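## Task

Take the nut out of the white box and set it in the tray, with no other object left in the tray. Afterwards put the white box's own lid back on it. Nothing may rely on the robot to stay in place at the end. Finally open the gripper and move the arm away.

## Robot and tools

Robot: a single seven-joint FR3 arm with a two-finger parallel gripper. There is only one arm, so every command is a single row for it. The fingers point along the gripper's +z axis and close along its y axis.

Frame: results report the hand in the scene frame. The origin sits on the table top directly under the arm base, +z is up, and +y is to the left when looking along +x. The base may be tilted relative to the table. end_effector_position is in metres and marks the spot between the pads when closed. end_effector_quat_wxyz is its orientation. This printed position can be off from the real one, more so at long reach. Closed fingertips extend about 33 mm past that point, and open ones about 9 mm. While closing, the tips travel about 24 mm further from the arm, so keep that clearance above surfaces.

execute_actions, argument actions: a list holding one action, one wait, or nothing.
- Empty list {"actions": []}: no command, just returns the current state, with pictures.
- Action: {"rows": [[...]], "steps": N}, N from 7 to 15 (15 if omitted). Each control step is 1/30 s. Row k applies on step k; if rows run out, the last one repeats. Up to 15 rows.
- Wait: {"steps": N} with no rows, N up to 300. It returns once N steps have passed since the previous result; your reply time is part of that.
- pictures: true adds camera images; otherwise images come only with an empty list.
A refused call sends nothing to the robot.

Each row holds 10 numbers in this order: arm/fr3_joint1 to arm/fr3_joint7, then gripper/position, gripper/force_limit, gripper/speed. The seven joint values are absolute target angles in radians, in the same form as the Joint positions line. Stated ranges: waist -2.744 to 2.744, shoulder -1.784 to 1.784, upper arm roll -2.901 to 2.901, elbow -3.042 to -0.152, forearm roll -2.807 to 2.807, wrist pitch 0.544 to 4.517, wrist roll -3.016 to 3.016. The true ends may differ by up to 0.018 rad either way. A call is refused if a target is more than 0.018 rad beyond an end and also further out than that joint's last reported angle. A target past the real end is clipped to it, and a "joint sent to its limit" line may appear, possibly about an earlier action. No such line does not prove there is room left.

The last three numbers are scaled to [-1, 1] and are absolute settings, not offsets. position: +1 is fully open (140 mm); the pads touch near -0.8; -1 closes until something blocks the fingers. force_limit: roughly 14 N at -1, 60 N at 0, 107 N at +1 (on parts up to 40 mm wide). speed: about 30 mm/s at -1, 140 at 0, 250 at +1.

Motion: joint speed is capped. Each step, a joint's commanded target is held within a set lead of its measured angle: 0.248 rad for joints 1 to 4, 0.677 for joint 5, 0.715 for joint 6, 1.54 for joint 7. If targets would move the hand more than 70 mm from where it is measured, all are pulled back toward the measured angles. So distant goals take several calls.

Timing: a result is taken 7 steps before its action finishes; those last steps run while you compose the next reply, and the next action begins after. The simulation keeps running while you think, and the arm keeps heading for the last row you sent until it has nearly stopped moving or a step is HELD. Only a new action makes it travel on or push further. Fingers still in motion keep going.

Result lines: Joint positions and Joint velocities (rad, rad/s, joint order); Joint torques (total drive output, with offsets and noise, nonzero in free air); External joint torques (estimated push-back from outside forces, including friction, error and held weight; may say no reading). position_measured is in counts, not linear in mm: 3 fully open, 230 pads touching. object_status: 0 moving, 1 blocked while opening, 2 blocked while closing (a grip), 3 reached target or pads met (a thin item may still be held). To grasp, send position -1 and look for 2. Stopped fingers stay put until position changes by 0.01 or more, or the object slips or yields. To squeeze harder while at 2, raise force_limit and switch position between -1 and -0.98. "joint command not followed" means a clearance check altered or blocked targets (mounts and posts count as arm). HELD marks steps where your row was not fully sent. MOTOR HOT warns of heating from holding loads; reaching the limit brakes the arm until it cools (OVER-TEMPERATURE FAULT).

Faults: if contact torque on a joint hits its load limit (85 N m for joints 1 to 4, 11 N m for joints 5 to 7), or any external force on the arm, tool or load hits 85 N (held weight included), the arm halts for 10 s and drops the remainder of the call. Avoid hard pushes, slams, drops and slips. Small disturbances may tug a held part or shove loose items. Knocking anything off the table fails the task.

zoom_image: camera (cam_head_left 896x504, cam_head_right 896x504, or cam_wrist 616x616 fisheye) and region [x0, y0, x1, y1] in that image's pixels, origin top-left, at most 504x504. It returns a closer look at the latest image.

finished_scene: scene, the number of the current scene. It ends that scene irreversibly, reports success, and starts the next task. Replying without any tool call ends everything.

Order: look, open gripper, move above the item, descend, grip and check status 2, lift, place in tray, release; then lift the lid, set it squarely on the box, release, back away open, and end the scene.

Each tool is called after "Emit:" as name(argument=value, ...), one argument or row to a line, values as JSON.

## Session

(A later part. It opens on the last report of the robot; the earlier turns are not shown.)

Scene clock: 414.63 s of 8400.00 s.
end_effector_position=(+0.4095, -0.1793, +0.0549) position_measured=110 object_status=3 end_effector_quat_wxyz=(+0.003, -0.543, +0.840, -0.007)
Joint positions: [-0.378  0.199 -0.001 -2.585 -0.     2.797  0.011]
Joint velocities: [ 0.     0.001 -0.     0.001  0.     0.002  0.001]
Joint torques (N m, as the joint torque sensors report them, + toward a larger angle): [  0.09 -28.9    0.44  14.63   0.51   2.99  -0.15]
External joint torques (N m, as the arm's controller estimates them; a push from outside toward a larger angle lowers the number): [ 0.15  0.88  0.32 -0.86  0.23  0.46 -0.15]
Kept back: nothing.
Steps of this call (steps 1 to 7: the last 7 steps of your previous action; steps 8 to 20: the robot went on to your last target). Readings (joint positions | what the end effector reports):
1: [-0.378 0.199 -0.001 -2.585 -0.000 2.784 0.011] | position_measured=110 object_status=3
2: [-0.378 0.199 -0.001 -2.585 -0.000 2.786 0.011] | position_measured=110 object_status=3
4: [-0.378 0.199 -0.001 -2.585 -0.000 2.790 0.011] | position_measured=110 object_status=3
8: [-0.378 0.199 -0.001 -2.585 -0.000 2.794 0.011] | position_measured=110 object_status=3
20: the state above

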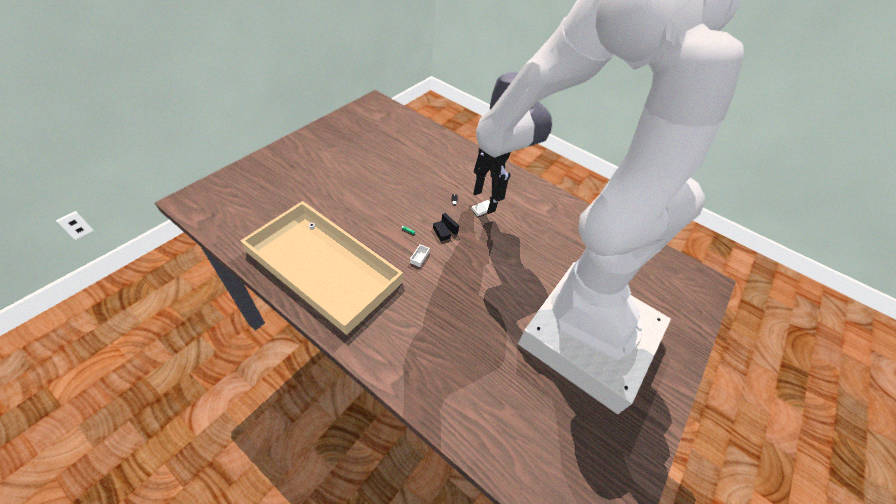

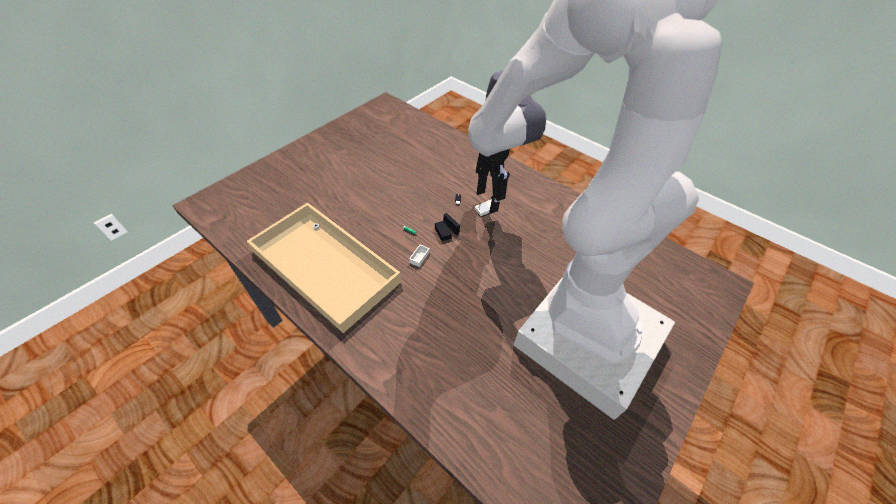

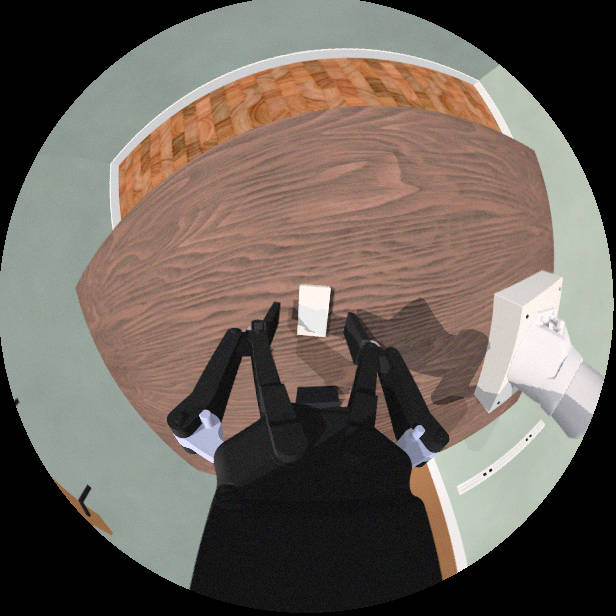

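Emit:
execute_actions(
  actions=[
    {"rows":[[-0.38,0.21,0,-2.585,0,2.83,0.008,0.15,-0.4,-0.3],[-0.38,0.22,0,-2.585,0,2.838,0.008,0.15,-0.4,-0.3],[-0.38,0.23,0,-2.585,0,2.838,0.008,0.15,-0.4,-0.3],[-0.38,0.24,0,-2.585,0,2.838,0.008,0.15,-0.4,-0.3],[-0.38,0.251,0,-2.585,0,2.838,0.008,0.15,-0.4,-0.3]],"steps":15},
  ],
)

Emit:
execute_actions(
  actions=[
    {"steps":25},
  ],
)

Emit:
execute_actions(
  actions=[
    {"rows":[[-0.38,0.251,0,-2.585,0,2.838,0.008,-1,-0.3,-0.3]],"steps":15},
  ],
)

Emit:
execute_actions(
  actions=[
    {"steps":40},
  ],
)

Emit:
execute_actions(
  actions=[
    {"rows":[[-0.38,0.22,0,-2.587,0,2.81,0.008,-1,-0.3,-0.3],[-0.38,0.22,0,-2.587,0,2.81,0.008,-1,-0.3,-0.3],[-0.38,0.2,0,-2.589,0,2.79,0.008,-1,-0.3,-0.3],[-0.38,0.18,0,-2.59,0,2.77,0.008,-1,-0.3,-0.3],[-0.38,0.16,0,-2.592,0,2.75,0.008,-1,-0.3,-0.3],[-0.38,0.13,0,-2.594,0,2.73,0.008,-1,-0.3,-0.3],[-0.38,0.1,0,-2.595,0,2.7,0.008,-1,-0.3,-0.3]],"steps":15},
  ],
)

Emit:
execute_actions(
  actions=[
    {"rows":[[-0.05,0.1,0,-2.595,0,2.7,0.008,-1,-0.3,-0.3]],"steps":15},
  ],
)

Emit:
execute_actions(
  actions=[
    {"rows":[[0.275,0.1,0,-2.595,0,2.7,0.008,-1,-0.3,-0.3]],"steps":15},
  ],
)

Emit:
execute_actions(
  actions=[
    {"rows":[[0.275,0.175,0,-2.589,0,2.766,0.008,-1,-0.3,-0.3]],"steps":15},
  ],
)

Emit:
execute_actions(
  actions=[
    {"steps":40},
  ],
  pictures=true,
)

Emit:
zoom_image(
  camera="cam_head_left",
  region=[380,215,460,280],
)

Scene clock: 416.10 s of 8400.00 s.
end_effector_position=(+0.4028, -0.1764, +0.0369) position_measured=110 object_status=3 end_effector_quat_wxyz=(-0.001, -0.543, +0.840, -0.000)
Joint positions: [-0.378  0.246 -0.001 -2.585 -0.     2.827  0.011]
Joint velocities: [ 0.     0.096  0.001 -0.003  0.001  0.039 -0.002]
Joint torques (N m, as the joint torque sensors report them, + toward a larger angle): [ -0.62 -32.32   0.6   13.65   0.41   3.18  -0.18]
External joint torques (N m, as the arm's controller estimates them; a push from outside toward a larger angle lowers the number): [-0.63  1.05  0.36 -2.57  0.17  0.35 -0.18]
Steps of this call (steps 1 to 15: the robot went on to your last target; steps 16 to 36: nothing new was sent; steps 37 to 44: the first 8 steps of this action). Readings (joint positions | what the end effector reports):
37: [-0.378 0.200 -0.001 -2.585 -0.000 2.802 0.011] | position_measured=110 object_status=3
38: [-0.378 0.204 -0.001 -2.585 -0.000 2.808 0.011] | position_measured=110 object_status=3
40: [-0.378 0.217 -0.001 -2.585 -0.000 2.818 0.011] | position_measured=110 object_status=3
44: the state above

Scene clock: 416.93 s of 8400.00 s.
end_effector_position=(+0.4040, -0.1769, +0.0359) position_measured=110 object_status=3 end_effector_quat_wxyz=(-0.000, -0.543, +0.840, -0.002)
Joint positions: [-0.378  0.25  -0.001 -2.585 -0.     2.835  0.011]
Joint velocities: [ 0.001 -0.     0.    -0.001  0.     0.    -0.   ]
Joint torques (N m, as the joint torque sensors report them, + toward a larger angle): [ -0.1  -29.11   0.9   13.49   0.53   2.99  -0.24]
External joint torques (N m, as the arm's controller estimates them; a push from outside toward a larger angle lowers the number): [-0.1   1.42  0.69 -1.03  0.29  0.49 -0.24]
Kept back: nothing.
Steps of this call (steps 1 to 7: the last 7 steps of your previous action; steps 8 to 15: the robot went on to your last target; steps 16 to 25: nothing new was sent). Readings (joint positions | what the end effector reports):
1: [-0.378 0.248 -0.001 -2.585 -0.000 2.828 0.011] | position_measured=110 object_status=3
2: [-0.378 0.249 -0.001 -2.585 -0.000 2.829 0.011] | position_measured=110 object_status=3
4: [-0.378 0.250 -0.001 -2.585 -0.000 2.831 0.011] | position_measured=110 object_status=3
8: [-0.378 0.250 -0.001 -2.585 -0.000 2.834 0.011] | position_measured=110 object_status=3
25: the state above
The arm was judged still, so your last target was given up. Only a new action makes it travel on or press farther. Fingers that are still opening or closing keep moving.

Scene clock: 417.20 s of 8400.00 s.
end_effector_position=(+0.4041, -0.1769, +0.0359) position_measured=149 object_status=0 end_effector_quat_wxyz=(+0.000, -0.543, +0.840, -0.002)
Joint positions: [-0.378  0.25  -0.001 -2.585 -0.     2.836  0.011]
Joint velocities: [ 0.     0.     0.    -0.001  0.     0.    -0.001]
Joint torques (N m, as the joint torque sensors report them, + toward a larger angle): [ -0.2  -29.57   0.23  13.33   0.46   2.87  -0.16]
External joint torques (N m, as the arm's controller estimates them; a push from outside toward a larger angle lowers the number): [-0.14  1.05  0.07 -1.27  0.22  0.36 -0.16]
Steps of this call (steps 1 to 8: the first 8 steps of this action). Readings (joint positions | what the end effector reports):
1: [-0.378 0.250 -0.001 -2.585 -0.000 2.836 0.011] | position_measured=110 object_status=0
2: [-0.378 0.250 -0.001 -2.585 -0.000 2.836 0.011] | position_measured=114 object_status=0
4: [-0.378 0.250 -0.001 -2.585 -0.000 2.836 0.011] | position_measured=125 object_status=0
8: the state above

Scene clock: 418.53 s of 8400.00 s.
end_effector_position=(+0.4043, -0.1770, +0.0362) position_measured=179 object_status=2 end_effector_quat_wxyz=(+0.000, -0.543, +0.840, -0.003)
Joint positions: [-0.378  0.249 -0.001 -2.585 -0.     2.836  0.011]
Joint velocities: [ 0.001  0.     0.001 -0.001  0.    -0.001  0.001]
Joint torques (N m, as the joint torque sensors report them, + toward a larger angle): [ -0.43 -28.57   0.29  13.31   0.37   2.8   -0.21]
External joint torques (N m, as the arm's controller estimates them; a push from outside toward a larger angle lowers the number): [-0.49  1.96  0.02 -1.23  0.14  0.3  -0.21]
Kept back: nothing.
Steps of this call (steps 1 to 7: the last 7 steps of your previous action; steps 8 to 15: the robot went on to your last target; steps 16 to 40: nothing new was sent). Readings (joint positions | what the end effector reports):
1: [-0.378 0.250 -0.001 -2.585 -0.000 2.836 0.011] | position_measured=154 object_status=0
2: [-0.378 0.250 -0.001 -2.585 -0.000 2.836 0.011] | position_measured=160 object_status=0
4: [-0.378 0.250 -0.001 -2.585 -0.000 2.836 0.011] | position_measured=172 object_status=0
8: [-0.378 0.249 -0.001 -2.585 -0.000 2.836 0.011] | position_measured=179 object_status=0
40: the state above
The arm was judged still, so your last target was given up. Only a new action makes it travel on or press farther. Fingers that are still opening or closing keep moving.

Scene clock: 418.80 s of 8400.00 s.
end_effector_position=(+0.4140, -0.1812, +0.0764) position_measured=179 object_status=2 end_effector_quat_wxyz=(+0.008, -0.543, +0.840, -0.015)
Joint positions: [-0.378  0.138 -0.001 -2.593 -0.     2.762  0.011]
Joint velocities: [ 0.002 -0.592  0.001  0.008  0.    -0.335 -0.   ]
Joint torques (N m, as the joint torque sensors report them, + toward a larger angle): [  0.   -22.03   0.64  12.98   0.56   1.49  -0.19]
External joint torques (N m, as the arm's controller estimates them; a push from outside toward a larger angle lowers the number): [ 0.01 -0.46  0.55 -1.66  0.22 -0.5  -0.19]
Steps of this call (steps 1 to 8: the first 8 steps of this action). Readings (joint positions | what the end effector reports):
1: [-0.378 0.246 -0.001 -2.586 -0.000 2.832 0.011] | position_measured=179 object_status=2
2: [-0.378 0.239 -0.001 -2.587 -0.000 2.828 0.011] | position_measured=179 object_status=2
4: [-0.378 0.217 -0.001 -2.589 -0.000 2.813 0.011] | position_measured=179 object_status=2
8: the state above

Scene clock: 419.30 s of 8400.00 s.
end_effector_position=(+0.4446, -0.0492, +0.0879) position_measured=179 object_status=2 end_effector_quat_wxyz=(+0.005, -0.663, +0.749, -0.007)
Joint positions: [-0.083  0.101  0.005 -2.592  0.001  2.708  0.011]
Joint velocities: [ 0.619 -0.     0.13   0.001 -0.012 -0.034 -0.001]
Joint torques (N m, as the joint torque sensors report them, + toward a larger angle): [ -8.57 -28.26  -9.68  14.89   0.69   2.16  -0.08]
External joint torques (N m, as the arm's controller estimates them; a push from outside toward a larger angle lowers the number): [ 2.93 -0.1   1.27 -1.79 -0.51 -0.35 -0.1 ]
Steps of this call (steps 1 to 7: the last 7 steps of your previous action; steps 8 to 15: the first 8 steps of this action). Readings (joint positions | what the end effector reports):
8: [-0.354 0.101 -0.014 -2.592 0.001 2.717 0.011] | position_measured=179 object_status=2
9: [-0.315 0.101 -0.017 -2.592 0.001 2.716 0.011] | position_measured=179 object_status=2
11: [-0.229 0.101 -0.013 -2.592 0.001 2.714 0.011] | position_measured=179 object_status=2
15: the state above

Scene clock: 419.80 s of 8400.00 s.
end_effector_position=(+0.4349, +0.0965, +0.0868) position_measured=179 object_status=2 end_effector_quat_wxyz=(-0.003, +0.776, -0.631, +0.004)
Joint positions: [ 0.245  0.101  0.006 -2.593  0.001  2.704  0.011]
Joint velocities: [ 0.581 -0.     0.114 -0.    -0.015 -0.006  0.001]
Joint torques (N m, as the joint torque sensors report them, + toward a larger angle): [ -8.31 -28.52 -10.08  14.43   0.67   2.2   -0.17]
External joint torques (N m, as the arm's controller estimates them; a push from outside toward a larger angle lowers the number): [ 2.9  -0.46  0.6  -2.13 -0.5  -0.28 -0.19]
Steps of this call (steps 1 to 7: the last 7 steps of your previous action; steps 8 to 15: the first 8 steps of this action). Readings (joint positions | what the end effector reports):
8: [-0.026 0.101 -0.011 -2.593 0.002 2.704 0.011] | position_measured=179 object_status=2
9: [0.013 0.101 -0.015 -2.593 0.002 2.704 0.011] | position_measured=179 object_status=2
11: [0.101 0.101 -0.012 -2.593 0.002 2.704 0.011] | position_measured=179 object_status=2
15: the state above

Scene clock: 420.30 s of 8400.00 s.
end_effector_position=(+0.4250, +0.1047, +0.0597) position_measured=179 object_status=2 end_effector_quat_wxyz=(+0.006, +0.784, -0.621, -0.003)
Joint positions: [ 0.273  0.174  0.001 -2.59   0.001  2.75   0.011]
Joint velocities: [-0.     0.015  0.    -0.001 -0.     0.08  -0.   ]
Joint torques (N m, as the joint torque sensors report them, + toward a larger angle): [  1.5  -29.17  -1.56  14.99   0.19   2.94  -0.18]
External joint torques (N m, as the arm's controller estimates them; a push from outside toward a larger angle lowers the number): [ 1.59  1.02 -1.64 -1.31 -0.11  0.42 -0.18]
Steps of this call (steps 1 to 7: the last 7 steps of your previous action; steps 8 to 15: the first 8 steps of this action). Readings (joint positions | what the end effector reports):
8: [0.273 0.111 0.002 -2.590 0.001 2.713 0.011] | position_measured=179 object_status=2
9: [0.273 0.129 0.002 -2.587 0.001 2.723 0.011] | position_measured=179 object_status=2
11: [0.273 0.158 0.001 -2.589 0.001 2.736 0.011] | position_measured=179 object_status=2
15: the state above

Scene clock: 421.63 s of 8400.00 s.
end_effector_position=(+0.4292, +0.1057, +0.0608) position_measured=179 object_status=2 end_effector_quat_wxyz=(+0.001, +0.784, -0.621, +0.001)
Joint positions: [ 0.273  0.174  0.001 -2.59   0.001  2.763  0.011]
Joint velocities: [-0.    -0.001 -0.001  0.    -0.001 -0.001 -0.   ]
Joint torques (N m, as the joint torque sensors report them, + toward a larger angle): [  1.82 -28.53  -0.97  15.34   0.22   2.87  -0.23]
External joint torques (N m, as the arm's controller estimates them; a push from outside toward a larger angle lowers the number): [ 1.94  0.83 -1.02 -0.4  -0.08  0.38 -0.23]
Kept back: nothing.
Steps of this call (steps 1 to 7: the last 7 steps of your previous action; steps 8 to 30: the robot went on to your last target; steps 31 to 40: nothing new was sent). Readings (joint positions | what the end effector reports):
1: [0.273 0.174 0.001 -2.590 0.001 2.752 0.011] | position_measured=179 object_status=2
2: [0.273 0.174 0.001 -2.590 0.001 2.754 0.011] | position_measured=179 object_status=2
4: [0.273 0.174 0.001 -2.590 0.001 2.757 0.011] | position_measured=179 object_status=2
8: [0.273 0.174 0.001 -2.590 0.001 2.761 0.011] | position_measured=179 object_status=2
40: the state above
The arm was judged still, so your last target was given up. Only a new action makes it travel on or press farther. Fingers that are still opening or closing keep moving.

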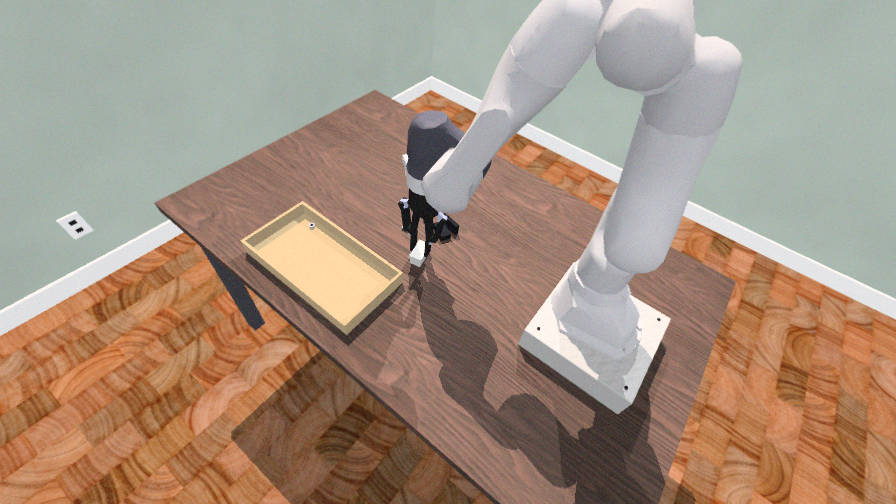

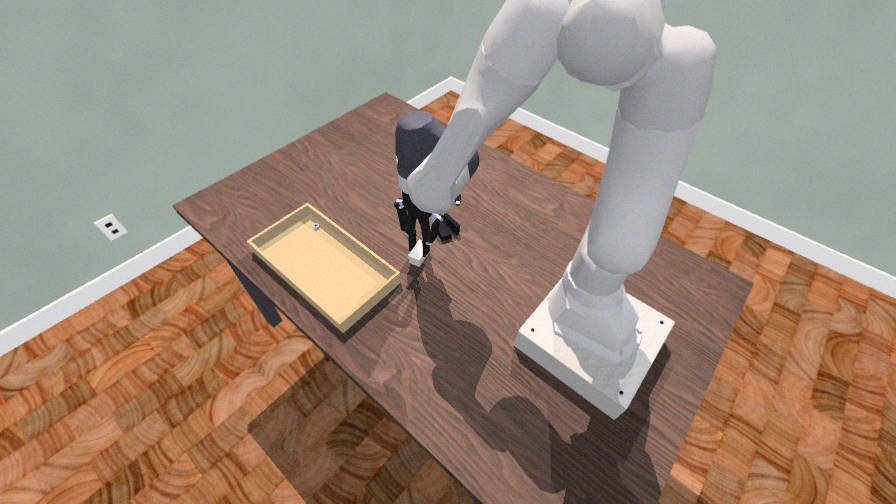

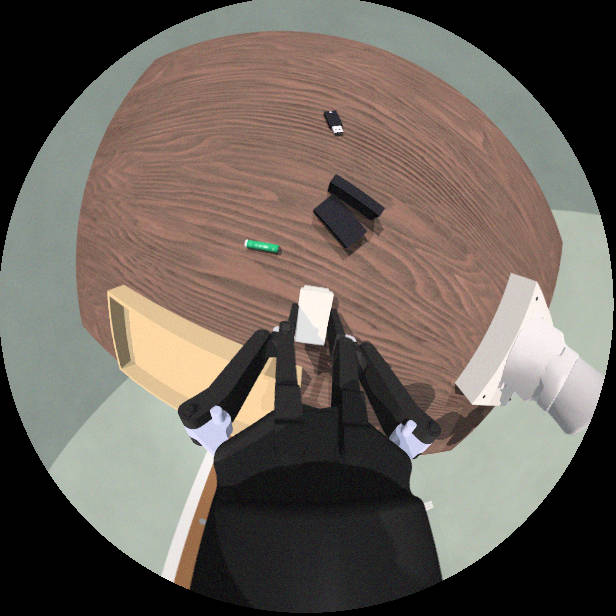

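Region (380, 215, 460, 280) of cam_head_left's 896x504 image, scaled by 6.300, with more detail than that image has; it fills the top 410 rows of this view, and the rest is white.

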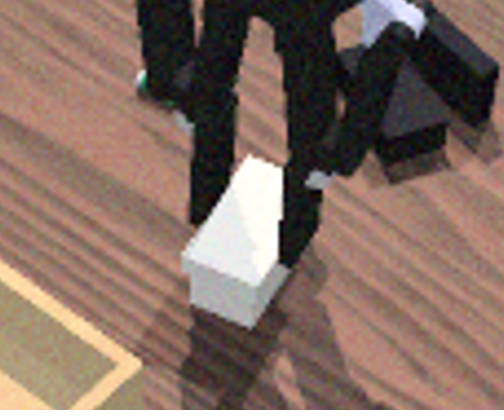

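Emit:
execute_actions(
  actions=[
    {"rows":[[0.275,0.177,0,-2.588,0,2.776,0.008,-1,-0.3,-0.3],[0.275,0.177,0,-2.588,0,2.778,0.008,-1,-0.3,-0.3],[0.275,0.179,0,-2.588,0,2.78,0.008,-1,-0.3,-0.3],[0.275,0.181,0,-2.588,0,2.782,0.008,-1,-0.3,-0.3],[0.275,0.183,0,-2.588,0,2.784,0.008,-1,-0.3,-0.3],[0.275,0.185,0,-2.588,0,2.785,0.008,-1,-0.3,-0.3],[0.275,0.187,0,-2.587,0,2.786,0.008,-1,-0.3,-0.3],[0.275,0.189,0,-2.587,0,2.787,0.008,-1,-0.3,-0.3],[0.275,0.191,0,-2.587,0,2.788,0.008,-1,-0.3,-0.3]],"steps":15},
  ],
)

Emit:
execute_actions(
  actions=[
    {"steps":30},
  ],
)

Emit:
execute_actions(
  actions=[
    {"rows":[[0.275,0.192,0,-2.587,0,2.792,0.008,-1,-0.3,-0.3],[0.275,0.193,0,-2.587,0,2.794,0.008,-1,-0.3,-0.3],[0.275,0.194,0,-2.587,0,2.796,0.008,-1,-0.3,-0.3],[0.275,0.195,0,-2.587,0,2.797,0.008,-1,-0.3,-0.3],[0.275,0.197,0,-2.586,0,2.798,0.008,-1,-0.3,-0.3],[0.275,0.199,0,-2.586,0,2.799,0.008,-1,-0.3,-0.3],[0.275,0.201,0,-2.586,0,2.8,0.008,-1,-0.3,-0.3],[0.275,0.203,0,-2.586,0,2.801,0.008,-1,-0.3,-0.3]],"steps":15},
  ],
)

Emit:
execute_actions(
  actions=[
    {"steps":30},
  ],
  pictures=true,
)

Emit:
zoom_image(
  camera="cam_head_left",
  region=[380,215,460,280],
)

Scene clock: 422.70 s of 8400.00 s.
end_effector_position=(+0.4309, +0.1061, +0.0583) position_measured=179 object_status=2 end_effector_quat_wxyz=(-0.002, +0.783, -0.621, +0.003)
Joint positions: [ 0.273  0.183  0.001 -2.589  0.001  2.778  0.011]
Joint velocities: [ 0.     0.057 -0.     0.007  0.     0.042 -0.   ]
Joint torques (N m, as the joint torque sensors report them, + toward a larger angle): [  1.49 -29.48  -1.15  15.82   0.27   3.07  -0.27]
External joint torques (N m, as the arm's controller estimates them; a push from outside toward a larger angle lowers the number): [ 1.61  0.43 -1.21  0.14 -0.03  0.56 -0.27]
Steps of this call (steps 1 to 24: nothing new was sent; steps 25 to 32: the first 8 steps of this action). Readings (joint positions | what the end effector reports):
25: [0.273 0.174 0.001 -2.590 0.001 2.765 0.011] | position_measured=179 object_status=2
26: [0.273 0.175 0.001 -2.590 0.001 2.767 0.011] | position_measured=179 object_status=2
28: [0.273 0.176 0.001 -2.590 0.001 2.771 0.011] | position_measured=179 object_status=2
32: the state above

Scene clock: 423.70 s of 8400.00 s.
end_effector_position=(+0.4314, +0.1062, +0.0562) position_measured=179 object_status=2 end_effector_quat_wxyz=(-0.002, +0.783, -0.621, +0.003)
Joint positions: [ 0.273  0.189  0.001 -2.589  0.001  2.785  0.011]
Joint velocities: [ 0.     0.    -0.    -0.001  0.001 -0.     0.001]
Joint torques (N m, as the joint torque sensors report them, + toward a larger angle): [  2.14 -28.65  -1.47  15.27   0.34   2.98  -0.19]
External joint torques (N m, as the arm's controller estimates them; a push from outside toward a larger angle lowers the number): [ 2.26  0.97 -1.54 -0.28  0.05  0.47 -0.19]
Kept back: nothing.
Steps of this call (steps 1 to 7: the last 7 steps of your previous action; steps 8 to 15: the robot went on to your last target; steps 16 to 30: nothing new was sent). Readings (joint positions | what the end effector reports):
1: [0.273 0.185 0.001 -2.589 0.001 2.779 0.011] | position_measured=179 object_status=2
2: [0.273 0.187 0.001 -2.589 0.001 2.780 0.011] | position_measured=179 object_status=2
4: [0.273 0.189 0.001 -2.589 0.001 2.782 0.011] | position_measured=179 object_status=2
8: [0.273 0.189 0.001 -2.589 0.001 2.784 0.011] | position_measured=179 object_status=2
30: the state above
The arm was judged still, so your last target was given up. Only a new action makes it travel on or press farther. Fingers that are still opening or closing keep moving.

Scene clock: 423.97 s of 8400.00 s.
end_effector_position=(+0.4339, +0.1068, +0.0561) position_measured=179 object_status=2 end_effector_quat_wxyz=(-0.005, +0.783, -0.621, +0.005)
Joint positions: [ 0.273  0.193  0.001 -2.587  0.001  2.793  0.011]
Joint velocities: [-0.001  0.018  0.001  0.015 -0.     0.024 -0.001]
Joint torques (N m, as the joint torque sensors report them, + toward a larger angle): [  1.72 -25.28  -1.06  14.05   0.29   3.23  -0.21]
External joint torques (N m, as the arm's controller estimates them; a push from outside toward a larger angle lowers the number): [ 1.81  4.29 -1.16 -1.3   0.    0.68 -0.21]
Steps of this call (steps 1 to 8: the first 8 steps of this action). Readings (joint positions | what the end effector reports):
1: [0.273 0.190 0.001 -2.589 0.001 2.786 0.011] | position_measured=179 object_status=2
2: [0.273 0.190 0.001 -2.589 0.001 2.787 0.011] | position_measured=179 object_status=2
4: [0.273 0.191 0.001 -2.589 0.001 2.789 0.011] | position_measured=179 object_status=2
8: the state above

Scene clock: 424.97 s of 8400.00 s.
end_effector_position=(+0.4353, +0.1071, +0.0561) position_measured=179 object_status=2 end_effector_quat_wxyz=(-0.006, +0.783, -0.621, +0.006)
Joint positions: [ 0.273  0.194  0.001 -2.586  0.001  2.797  0.011]
Joint velocities: [-0.     0.     0.001 -0.     0.001  0.001  0.   ]
Joint torques (N m, as the joint torque sensors report them, + toward a larger angle): [  2.33 -23.74  -0.86  14.29   0.18   3.23  -0.3 ]
External joint torques (N m, as the arm's controller estimates them; a push from outside toward a larger angle lowers the number): [ 2.44  6.01 -0.93 -1.24 -0.11  0.69 -0.3 ]
Kept back: nothing.
Steps of this call (steps 1 to 7: the last 7 steps of your previous action; steps 8 to 15: the robot went on to your last target; steps 16 to 30: nothing new was sent). Readings (joint positions | what the end effector reports):
1: [0.273 0.193 0.001 -2.586 0.001 2.793 0.011] | position_measured=179 object_status=2
2: [0.273 0.193 0.001 -2.586 0.001 2.794 0.011] | position_measured=179 object_status=2
4: [0.273 0.194 0.001 -2.586 0.001 2.795 0.011] | position_measured=179 object_status=2
8: [0.273 0.194 0.001 -2.586 0.001 2.796 0.011] | position_measured=179 object_status=2
30: the state above
The arm was judged still, so your last target was given up. Only a new action makes it travel on or press farther. Fingers that are still opening or closing keep moving.

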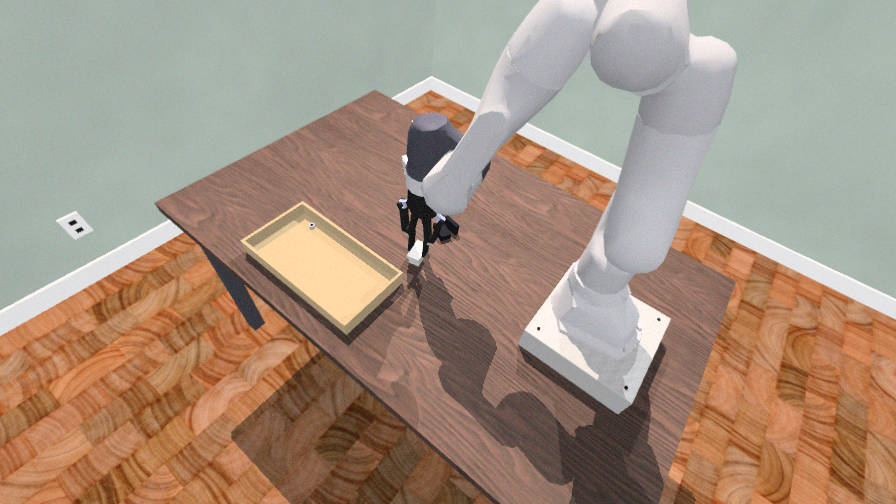

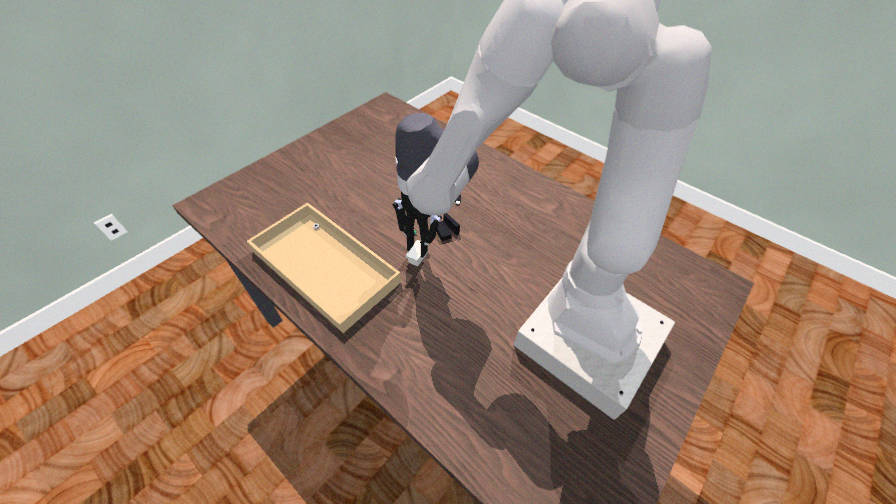

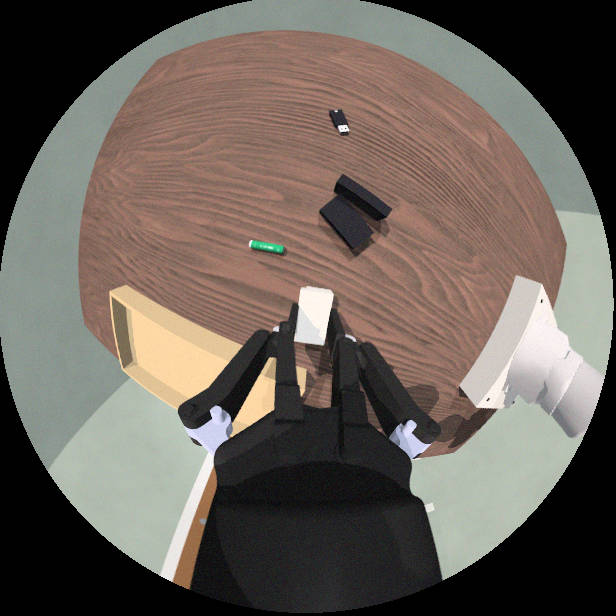

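Region (380, 215, 460, 280) of cam_head_left's 896x504 image, scaled by 6.300, with more detail than that image has; it fills the top 410 rows of this view, and the rest is white.

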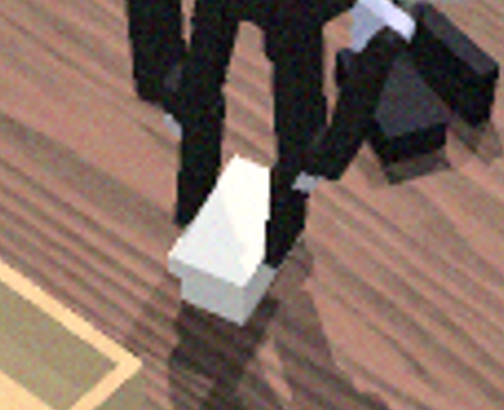

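Emit:
execute_actions(
  actions=[
    {"rows":[[0.275,0.183,0,-2.59,0,2.779,0.008,-1,-0.3,-0.3]],"steps":15},
  ],
)

Emit:
execute_actions(
  actions=[
    {"steps":35},
  ],
  pictures=true,
)

Emit:
zoom_image(
  camera="cam_head_left",
  region=[395,235,445,275],
)

Emit:
zoom_image(
  camera="cam_head_right",
  region=[395,235,445,275],
)

Scene clock: 426.10 s of 8400.00 s.
end_effector_position=(+0.4337, +0.1067, +0.0587) position_measured=179 object_status=2 end_effector_quat_wxyz=(-0.005, +0.783, -0.621, +0.005)
Joint positions: [ 0.273  0.185  0.001 -2.588  0.001  2.785  0.011]
Joint velocities: [ 0.    -0.002 -0.001 -0.005  0.001 -0.021  0.001]
Joint torques (N m, as the joint torque sensors report them, + toward a larger angle): [  1.81 -28.92  -1.82  13.     0.29   2.18  -0.22]
External joint torques (N m, as the arm's controller estimates them; a push from outside toward a larger angle lowers the number): [ 1.92  0.46 -1.88 -2.52 -0.01 -0.32 -0.22]
Steps of this call (steps 1 to 26: nothing new was sent; steps 27 to 34: the first 8 steps of this action). Readings (joint positions | what the end effector reports):
27: [0.273 0.193 0.001 -2.586 0.001 2.795 0.011] | position_measured=179 object_status=2
28: [0.273 0.190 0.001 -2.587 0.001 2.792 0.011] | position_measured=179 object_status=2
30: [0.273 0.186 0.001 -2.587 0.001 2.789 0.011] | position_measured=179 object_status=2
34: the state above

Scene clock: 427.27 s of 8400.00 s.
end_effector_position=(+0.4324, +0.1064, +0.0583) position_measured=179 object_status=2 end_effector_quat_wxyz=(-0.003, +0.783, -0.621, +0.004)
Joint positions: [ 0.273  0.185  0.001 -2.588  0.001  2.781  0.011]
Joint velocities: [-0.001  0.001  0.001 -0.001  0.     0.    -0.002]
Joint torques (N m, as the joint torque sensors report them, + toward a larger angle): [  1.1  -30.66  -0.58  12.68   0.17   2.32  -0.23]
External joint torques (N m, as the arm's controller estimates them; a push from outside toward a larger angle lowers the number): [ 1.15 -1.15 -0.71 -2.93 -0.12 -0.2  -0.23]
Kept back: nothing.
Steps of this call (steps 1 to 7: the last 7 steps of your previous action; steps 8 to 15: the robot went on to your last target; steps 16 to 35: nothing new was sent). Readings (joint positions | what the end effector reports):
1: [0.273 0.185 0.001 -2.588 0.001 2.784 0.011] | position_measured=179 object_status=2
2: [0.273 0.185 0.001 -2.588 0.001 2.784 0.011] | position_measured=179 object_status=2
4: [0.273 0.185 0.001 -2.588 0.001 2.783 0.011] | position_measured=179 object_status=2
8: [0.273 0.185 0.001 -2.588 0.001 2.782 0.011] | position_measured=179 object_status=2
35: the state above
The arm was judged still, so your last target was given up. Only a new action makes it travel on or press farther. Fingers that are still opening or closing keep moving.

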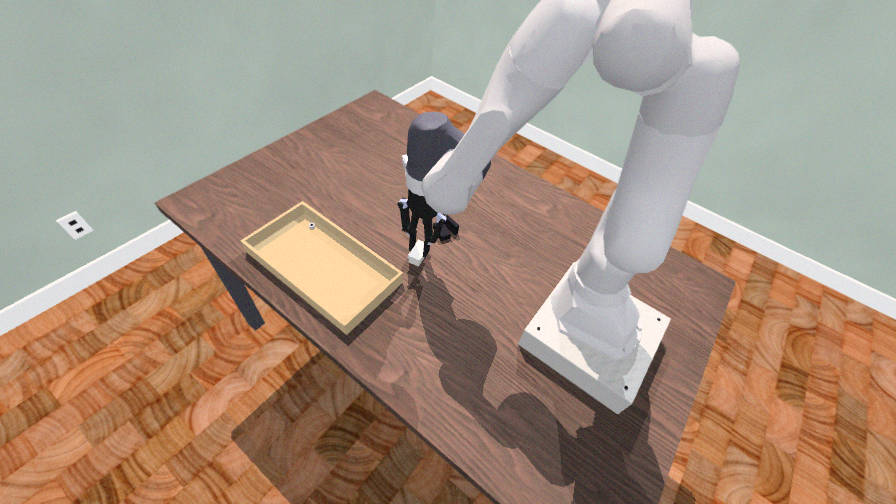

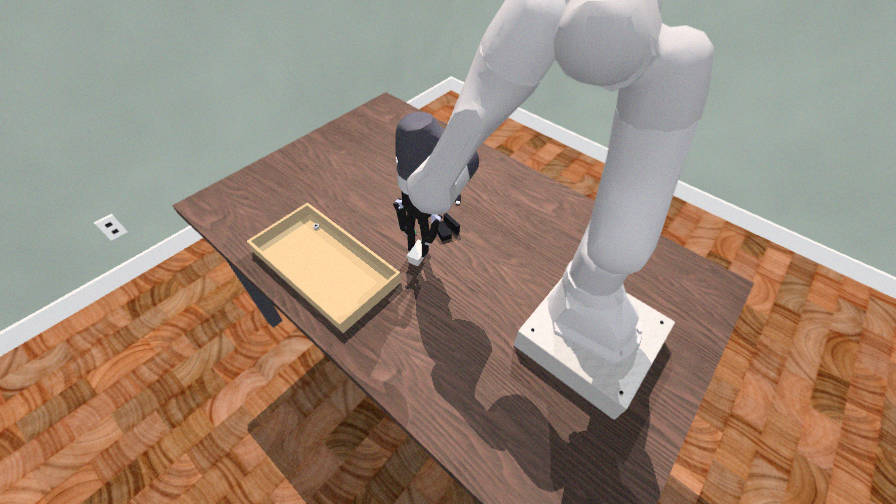

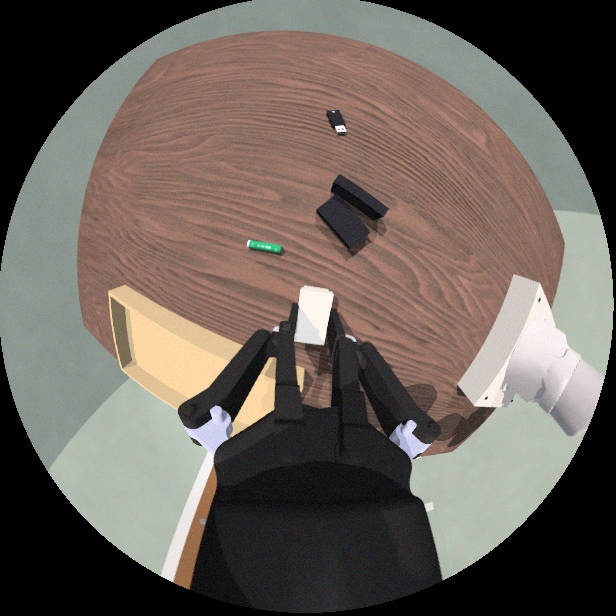

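Region (395, 235, 445, 275) of cam_head_left's 896x504 image, scaled by 10.080, with more detail than that image has; it fills the top 403 rows of this view, and the rest is white.

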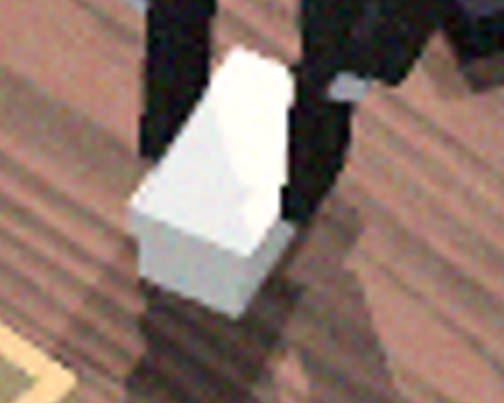

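Region (395, 235, 445, 275) of cam_head_right's 896x504 image, scaled by 10.080, with more detail than that image has; it fills the top 403 rows of this view, and the rest is white.

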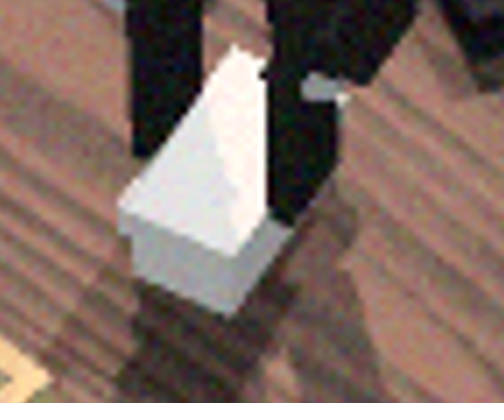

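Emit:
execute_actions(
  actions=[
    {"rows":[[0.275,0.183,0,-2.593,0,2.776,0.008,-1,-0.3,-0.3]],"steps":15},
  ],
)

Emit:
execute_actions(
  actions=[
    {"steps":25},
  ],
)

Emit:
execute_actions(
  actions=[
    {"rows":[[0.275,0.185,0,-2.592,0,2.779,0.008,-1,-0.3,-0.3],[0.275,0.186,0,-2.592,0,2.781,0.008,-1,-0.3,-0.3],[0.275,0.188,0,-2.592,0,2.783,0.008,-1,-0.3,-0.3],[0.275,0.19,0,-2.592,0,2.785,0.008,-1,-0.3,-0.3],[0.275,0.192,0,-2.592,0,2.786,0.008,-1,-0.3,-0.3],[0.275,0.194,0,-2.592,0,2.787,0.008,-1,-0.3,-0.3],[0.275,0.196,0,-2.592,0,2.788,0.008,-1,-0.3,-0.3],[0.275,0.198,0,-2.592,0,2.789,0.008,-1,-0.3,-0.3]],"steps":15},
  ],
)

Emit:
execute_actions(
  actions=[
    {"steps":30},
  ],
  pictures=true,
)

Emit:
zoom_image(
  camera="cam_head_left",
  region=[395,235,445,275],
)

Scene clock: 428.23 s of 8400.00 s.
end_effector_position=(+0.4300, +0.1058, +0.0573) position_measured=179 object_status=2 end_effector_quat_wxyz=(-0.001, +0.783, -0.621, +0.002)
Joint positions: [ 0.273  0.184  0.001 -2.591  0.001  2.779  0.011]
Joint velocities: [-0.     0.001 -0.001 -0.001  0.    -0.004  0.001]
Joint torques (N m, as the joint torque sensors report them, + toward a larger angle): [  0.89 -30.7   -0.77  13.24   0.24   2.24  -0.18]
External joint torques (N m, as the arm's controller estimates them; a push from outside toward a larger angle lowers the number): [ 1.04 -1.19 -0.81 -2.38 -0.05 -0.27 -0.18]
Steps of this call (steps 1 to 21: nothing new was sent; steps 22 to 29: the first 8 steps of this action). Readings (joint positions | what the end effector reports):
22: [0.273 0.184 0.001 -2.588 0.001 2.781 0.011] | position_measured=179 object_status=2
23: [0.273 0.184 0.001 -2.589 0.001 2.781 0.011] | position_measured=179 object_status=2
25: [0.273 0.184 0.001 -2.590 0.001 2.780 0.011] | position_measured=179 object_status=2
29: the state above

Scene clock: 429.07 s of 8400.00 s.
end_effector_position=(+0.4297, +0.1057, +0.0572) position_measured=179 object_status=2 end_effector_quat_wxyz=(-0.001, +0.783, -0.621, +0.002)
Joint positions: [ 0.273  0.184  0.001 -2.591  0.001  2.778  0.011]
Joint velocities: [ 0.     0.     0.     0.001 -0.001  0.    -0.001]
Joint torques (N m, as the joint torque sensors report them, + toward a larger angle): [  2.16 -29.85  -1.17  13.28   0.3    2.17  -0.17]
External joint torques (N m, as the arm's controller estimates them; a push from outside toward a larger angle lowers the number): [ 2.21 -0.34 -1.3  -2.29  0.01 -0.33 -0.17]
Kept back: nothing.
Steps of this call (steps 1 to 7: the last 7 steps of your previous action; steps 8 to 15: the robot went on to your last target; steps 16 to 25: nothing new was sent). Readings (joint positions | what the end effector reports):
1: [0.273 0.184 0.001 -2.591 0.001 2.779 0.011] | position_measured=179 object_status=2
2: [0.273 0.184 0.001 -2.591 0.001 2.779 0.011] | position_measured=179 object_status=2
4: [0.273 0.184 0.001 -2.591 0.001 2.779 0.011] | position_measured=179 object_status=2
8: [0.273 0.184 0.001 -2.591 0.001 2.779 0.011] | position_measured=179 object_status=2
25: the state above
The arm was judged still, so your last target was given up. Only a new action makes it travel on or press farther. Fingers that are still opening or closing keep moving.

Scene clock: 429.33 s of 8400.00 s.
end_effector_position=(+0.4303, +0.1059, +0.0559) position_measured=179 object_status=2 end_effector_quat_wxyz=(-0.002, +0.783, -0.621, +0.003)
Joint positions: [ 0.273  0.189  0.001 -2.591  0.001  2.785  0.011]
Joint velocities: [ 0.001  0.018  0.     0.01   0.     0.049 -0.001]
Joint torques (N m, as the joint torque sensors report them, + toward a larger angle): [  1.33 -23.63  -0.43  12.83   0.25   2.2   -0.18]
External joint torques (N m, as the arm's controller estimates them; a push from outside toward a larger angle lowers the number): [ 1.46  6.13 -0.49 -2.82 -0.04 -0.28 -0.18]
Steps of this call (steps 1 to 8: the first 8 steps of this action). Readings (joint positions | what the end effector reports):
1: [0.273 0.184 0.001 -2.591 0.001 2.778 0.011] | position_measured=179 object_status=2
2: [0.273 0.184 0.001 -2.591 0.001 2.778 0.011] | position_measured=179 object_status=2
4: [0.273 0.185 0.001 -2.591 0.001 2.779 0.011] | position_measured=179 object_status=2
8: the state above

Scene clock: 430.33 s of 8400.00 s.
end_effector_position=(+0.4324, +0.1064, +0.0558) position_measured=179 object_status=2 end_effector_quat_wxyz=(-0.004, +0.783, -0.621, +0.005)
Joint positions: [ 0.273  0.191  0.001 -2.59   0.001  2.793  0.011]
Joint velocities: [ 0.     0.001  0.    -0.    -0.    -0.     0.   ]
Joint torques (N m, as the joint torque sensors report them, + toward a larger angle): [  1.52 -24.91  -0.98  13.13   0.22   2.09  -0.28]
External joint torques (N m, as the arm's controller estimates them; a push from outside toward a larger angle lowers the number): [ 1.64  4.64 -1.05 -2.28 -0.07 -0.41 -0.28]
Kept back: nothing.
Steps of this call (steps 1 to 7: the last 7 steps of your previous action; steps 8 to 15: the robot went on to your last target; steps 16 to 30: nothing new was sent). Readings (joint positions | what the end effector reports):
1: [0.273 0.189 0.001 -2.590 0.001 2.786 0.011] | position_measured=179 object_status=2
2: [0.273 0.190 0.001 -2.590 0.001 2.787 0.011] | position_measured=179 object_status=2
4: [0.273 0.190 0.001 -2.590 0.001 2.789 0.011] | position_measured=179 object_status=2
8: [0.273 0.191 0.001 -2.590 0.001 2.791 0.011] | position_measured=179 object_status=2
30: the state above
The arm was judged still, so your last target was given up. Only a new action makes it travel on or press farther. Fingers that are still opening or closing keep moving.

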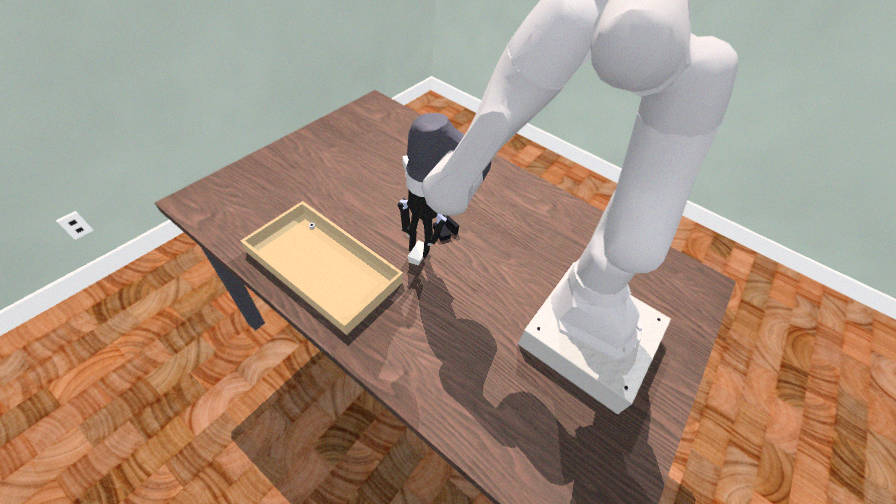

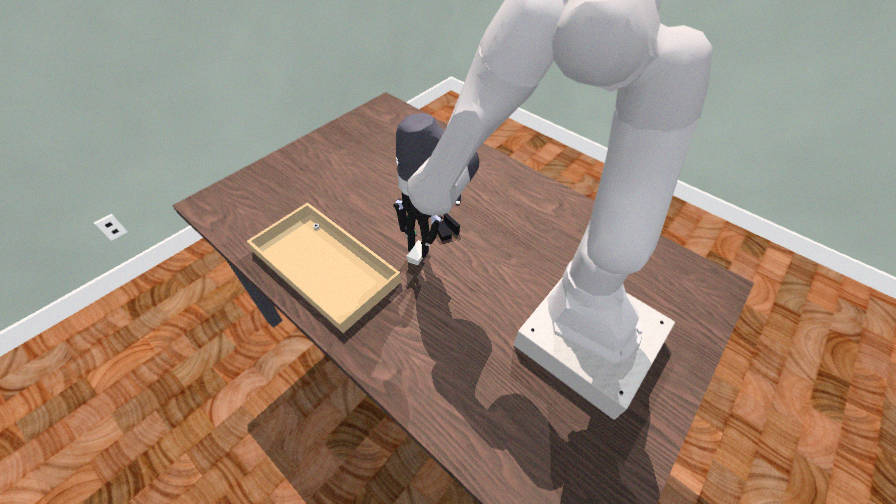

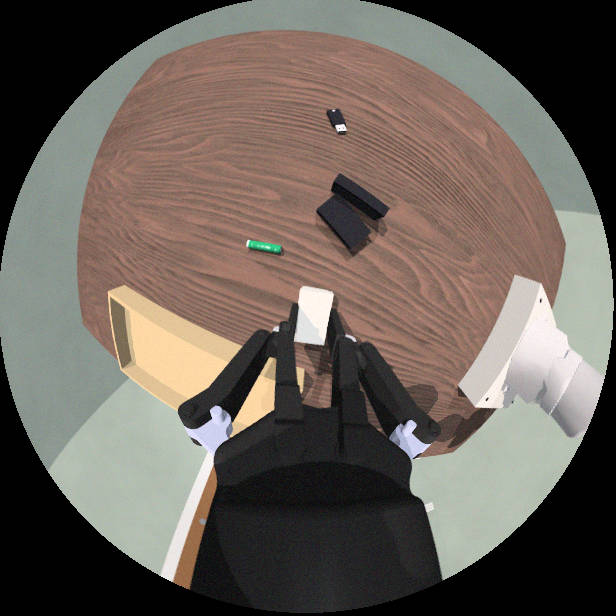

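Region (395, 235, 445, 275) of cam_head_left's 896x504 image, scaled by 10.080, with more detail than that image has; it fills the top 403 rows of this view, and the rest is white.

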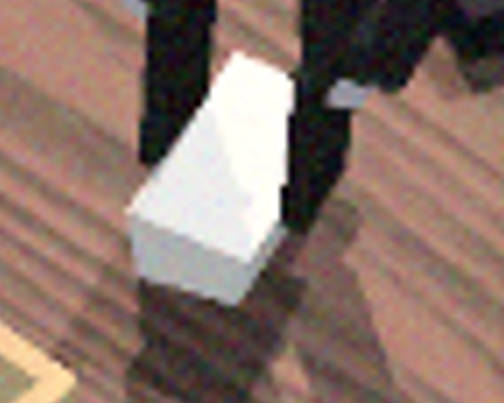

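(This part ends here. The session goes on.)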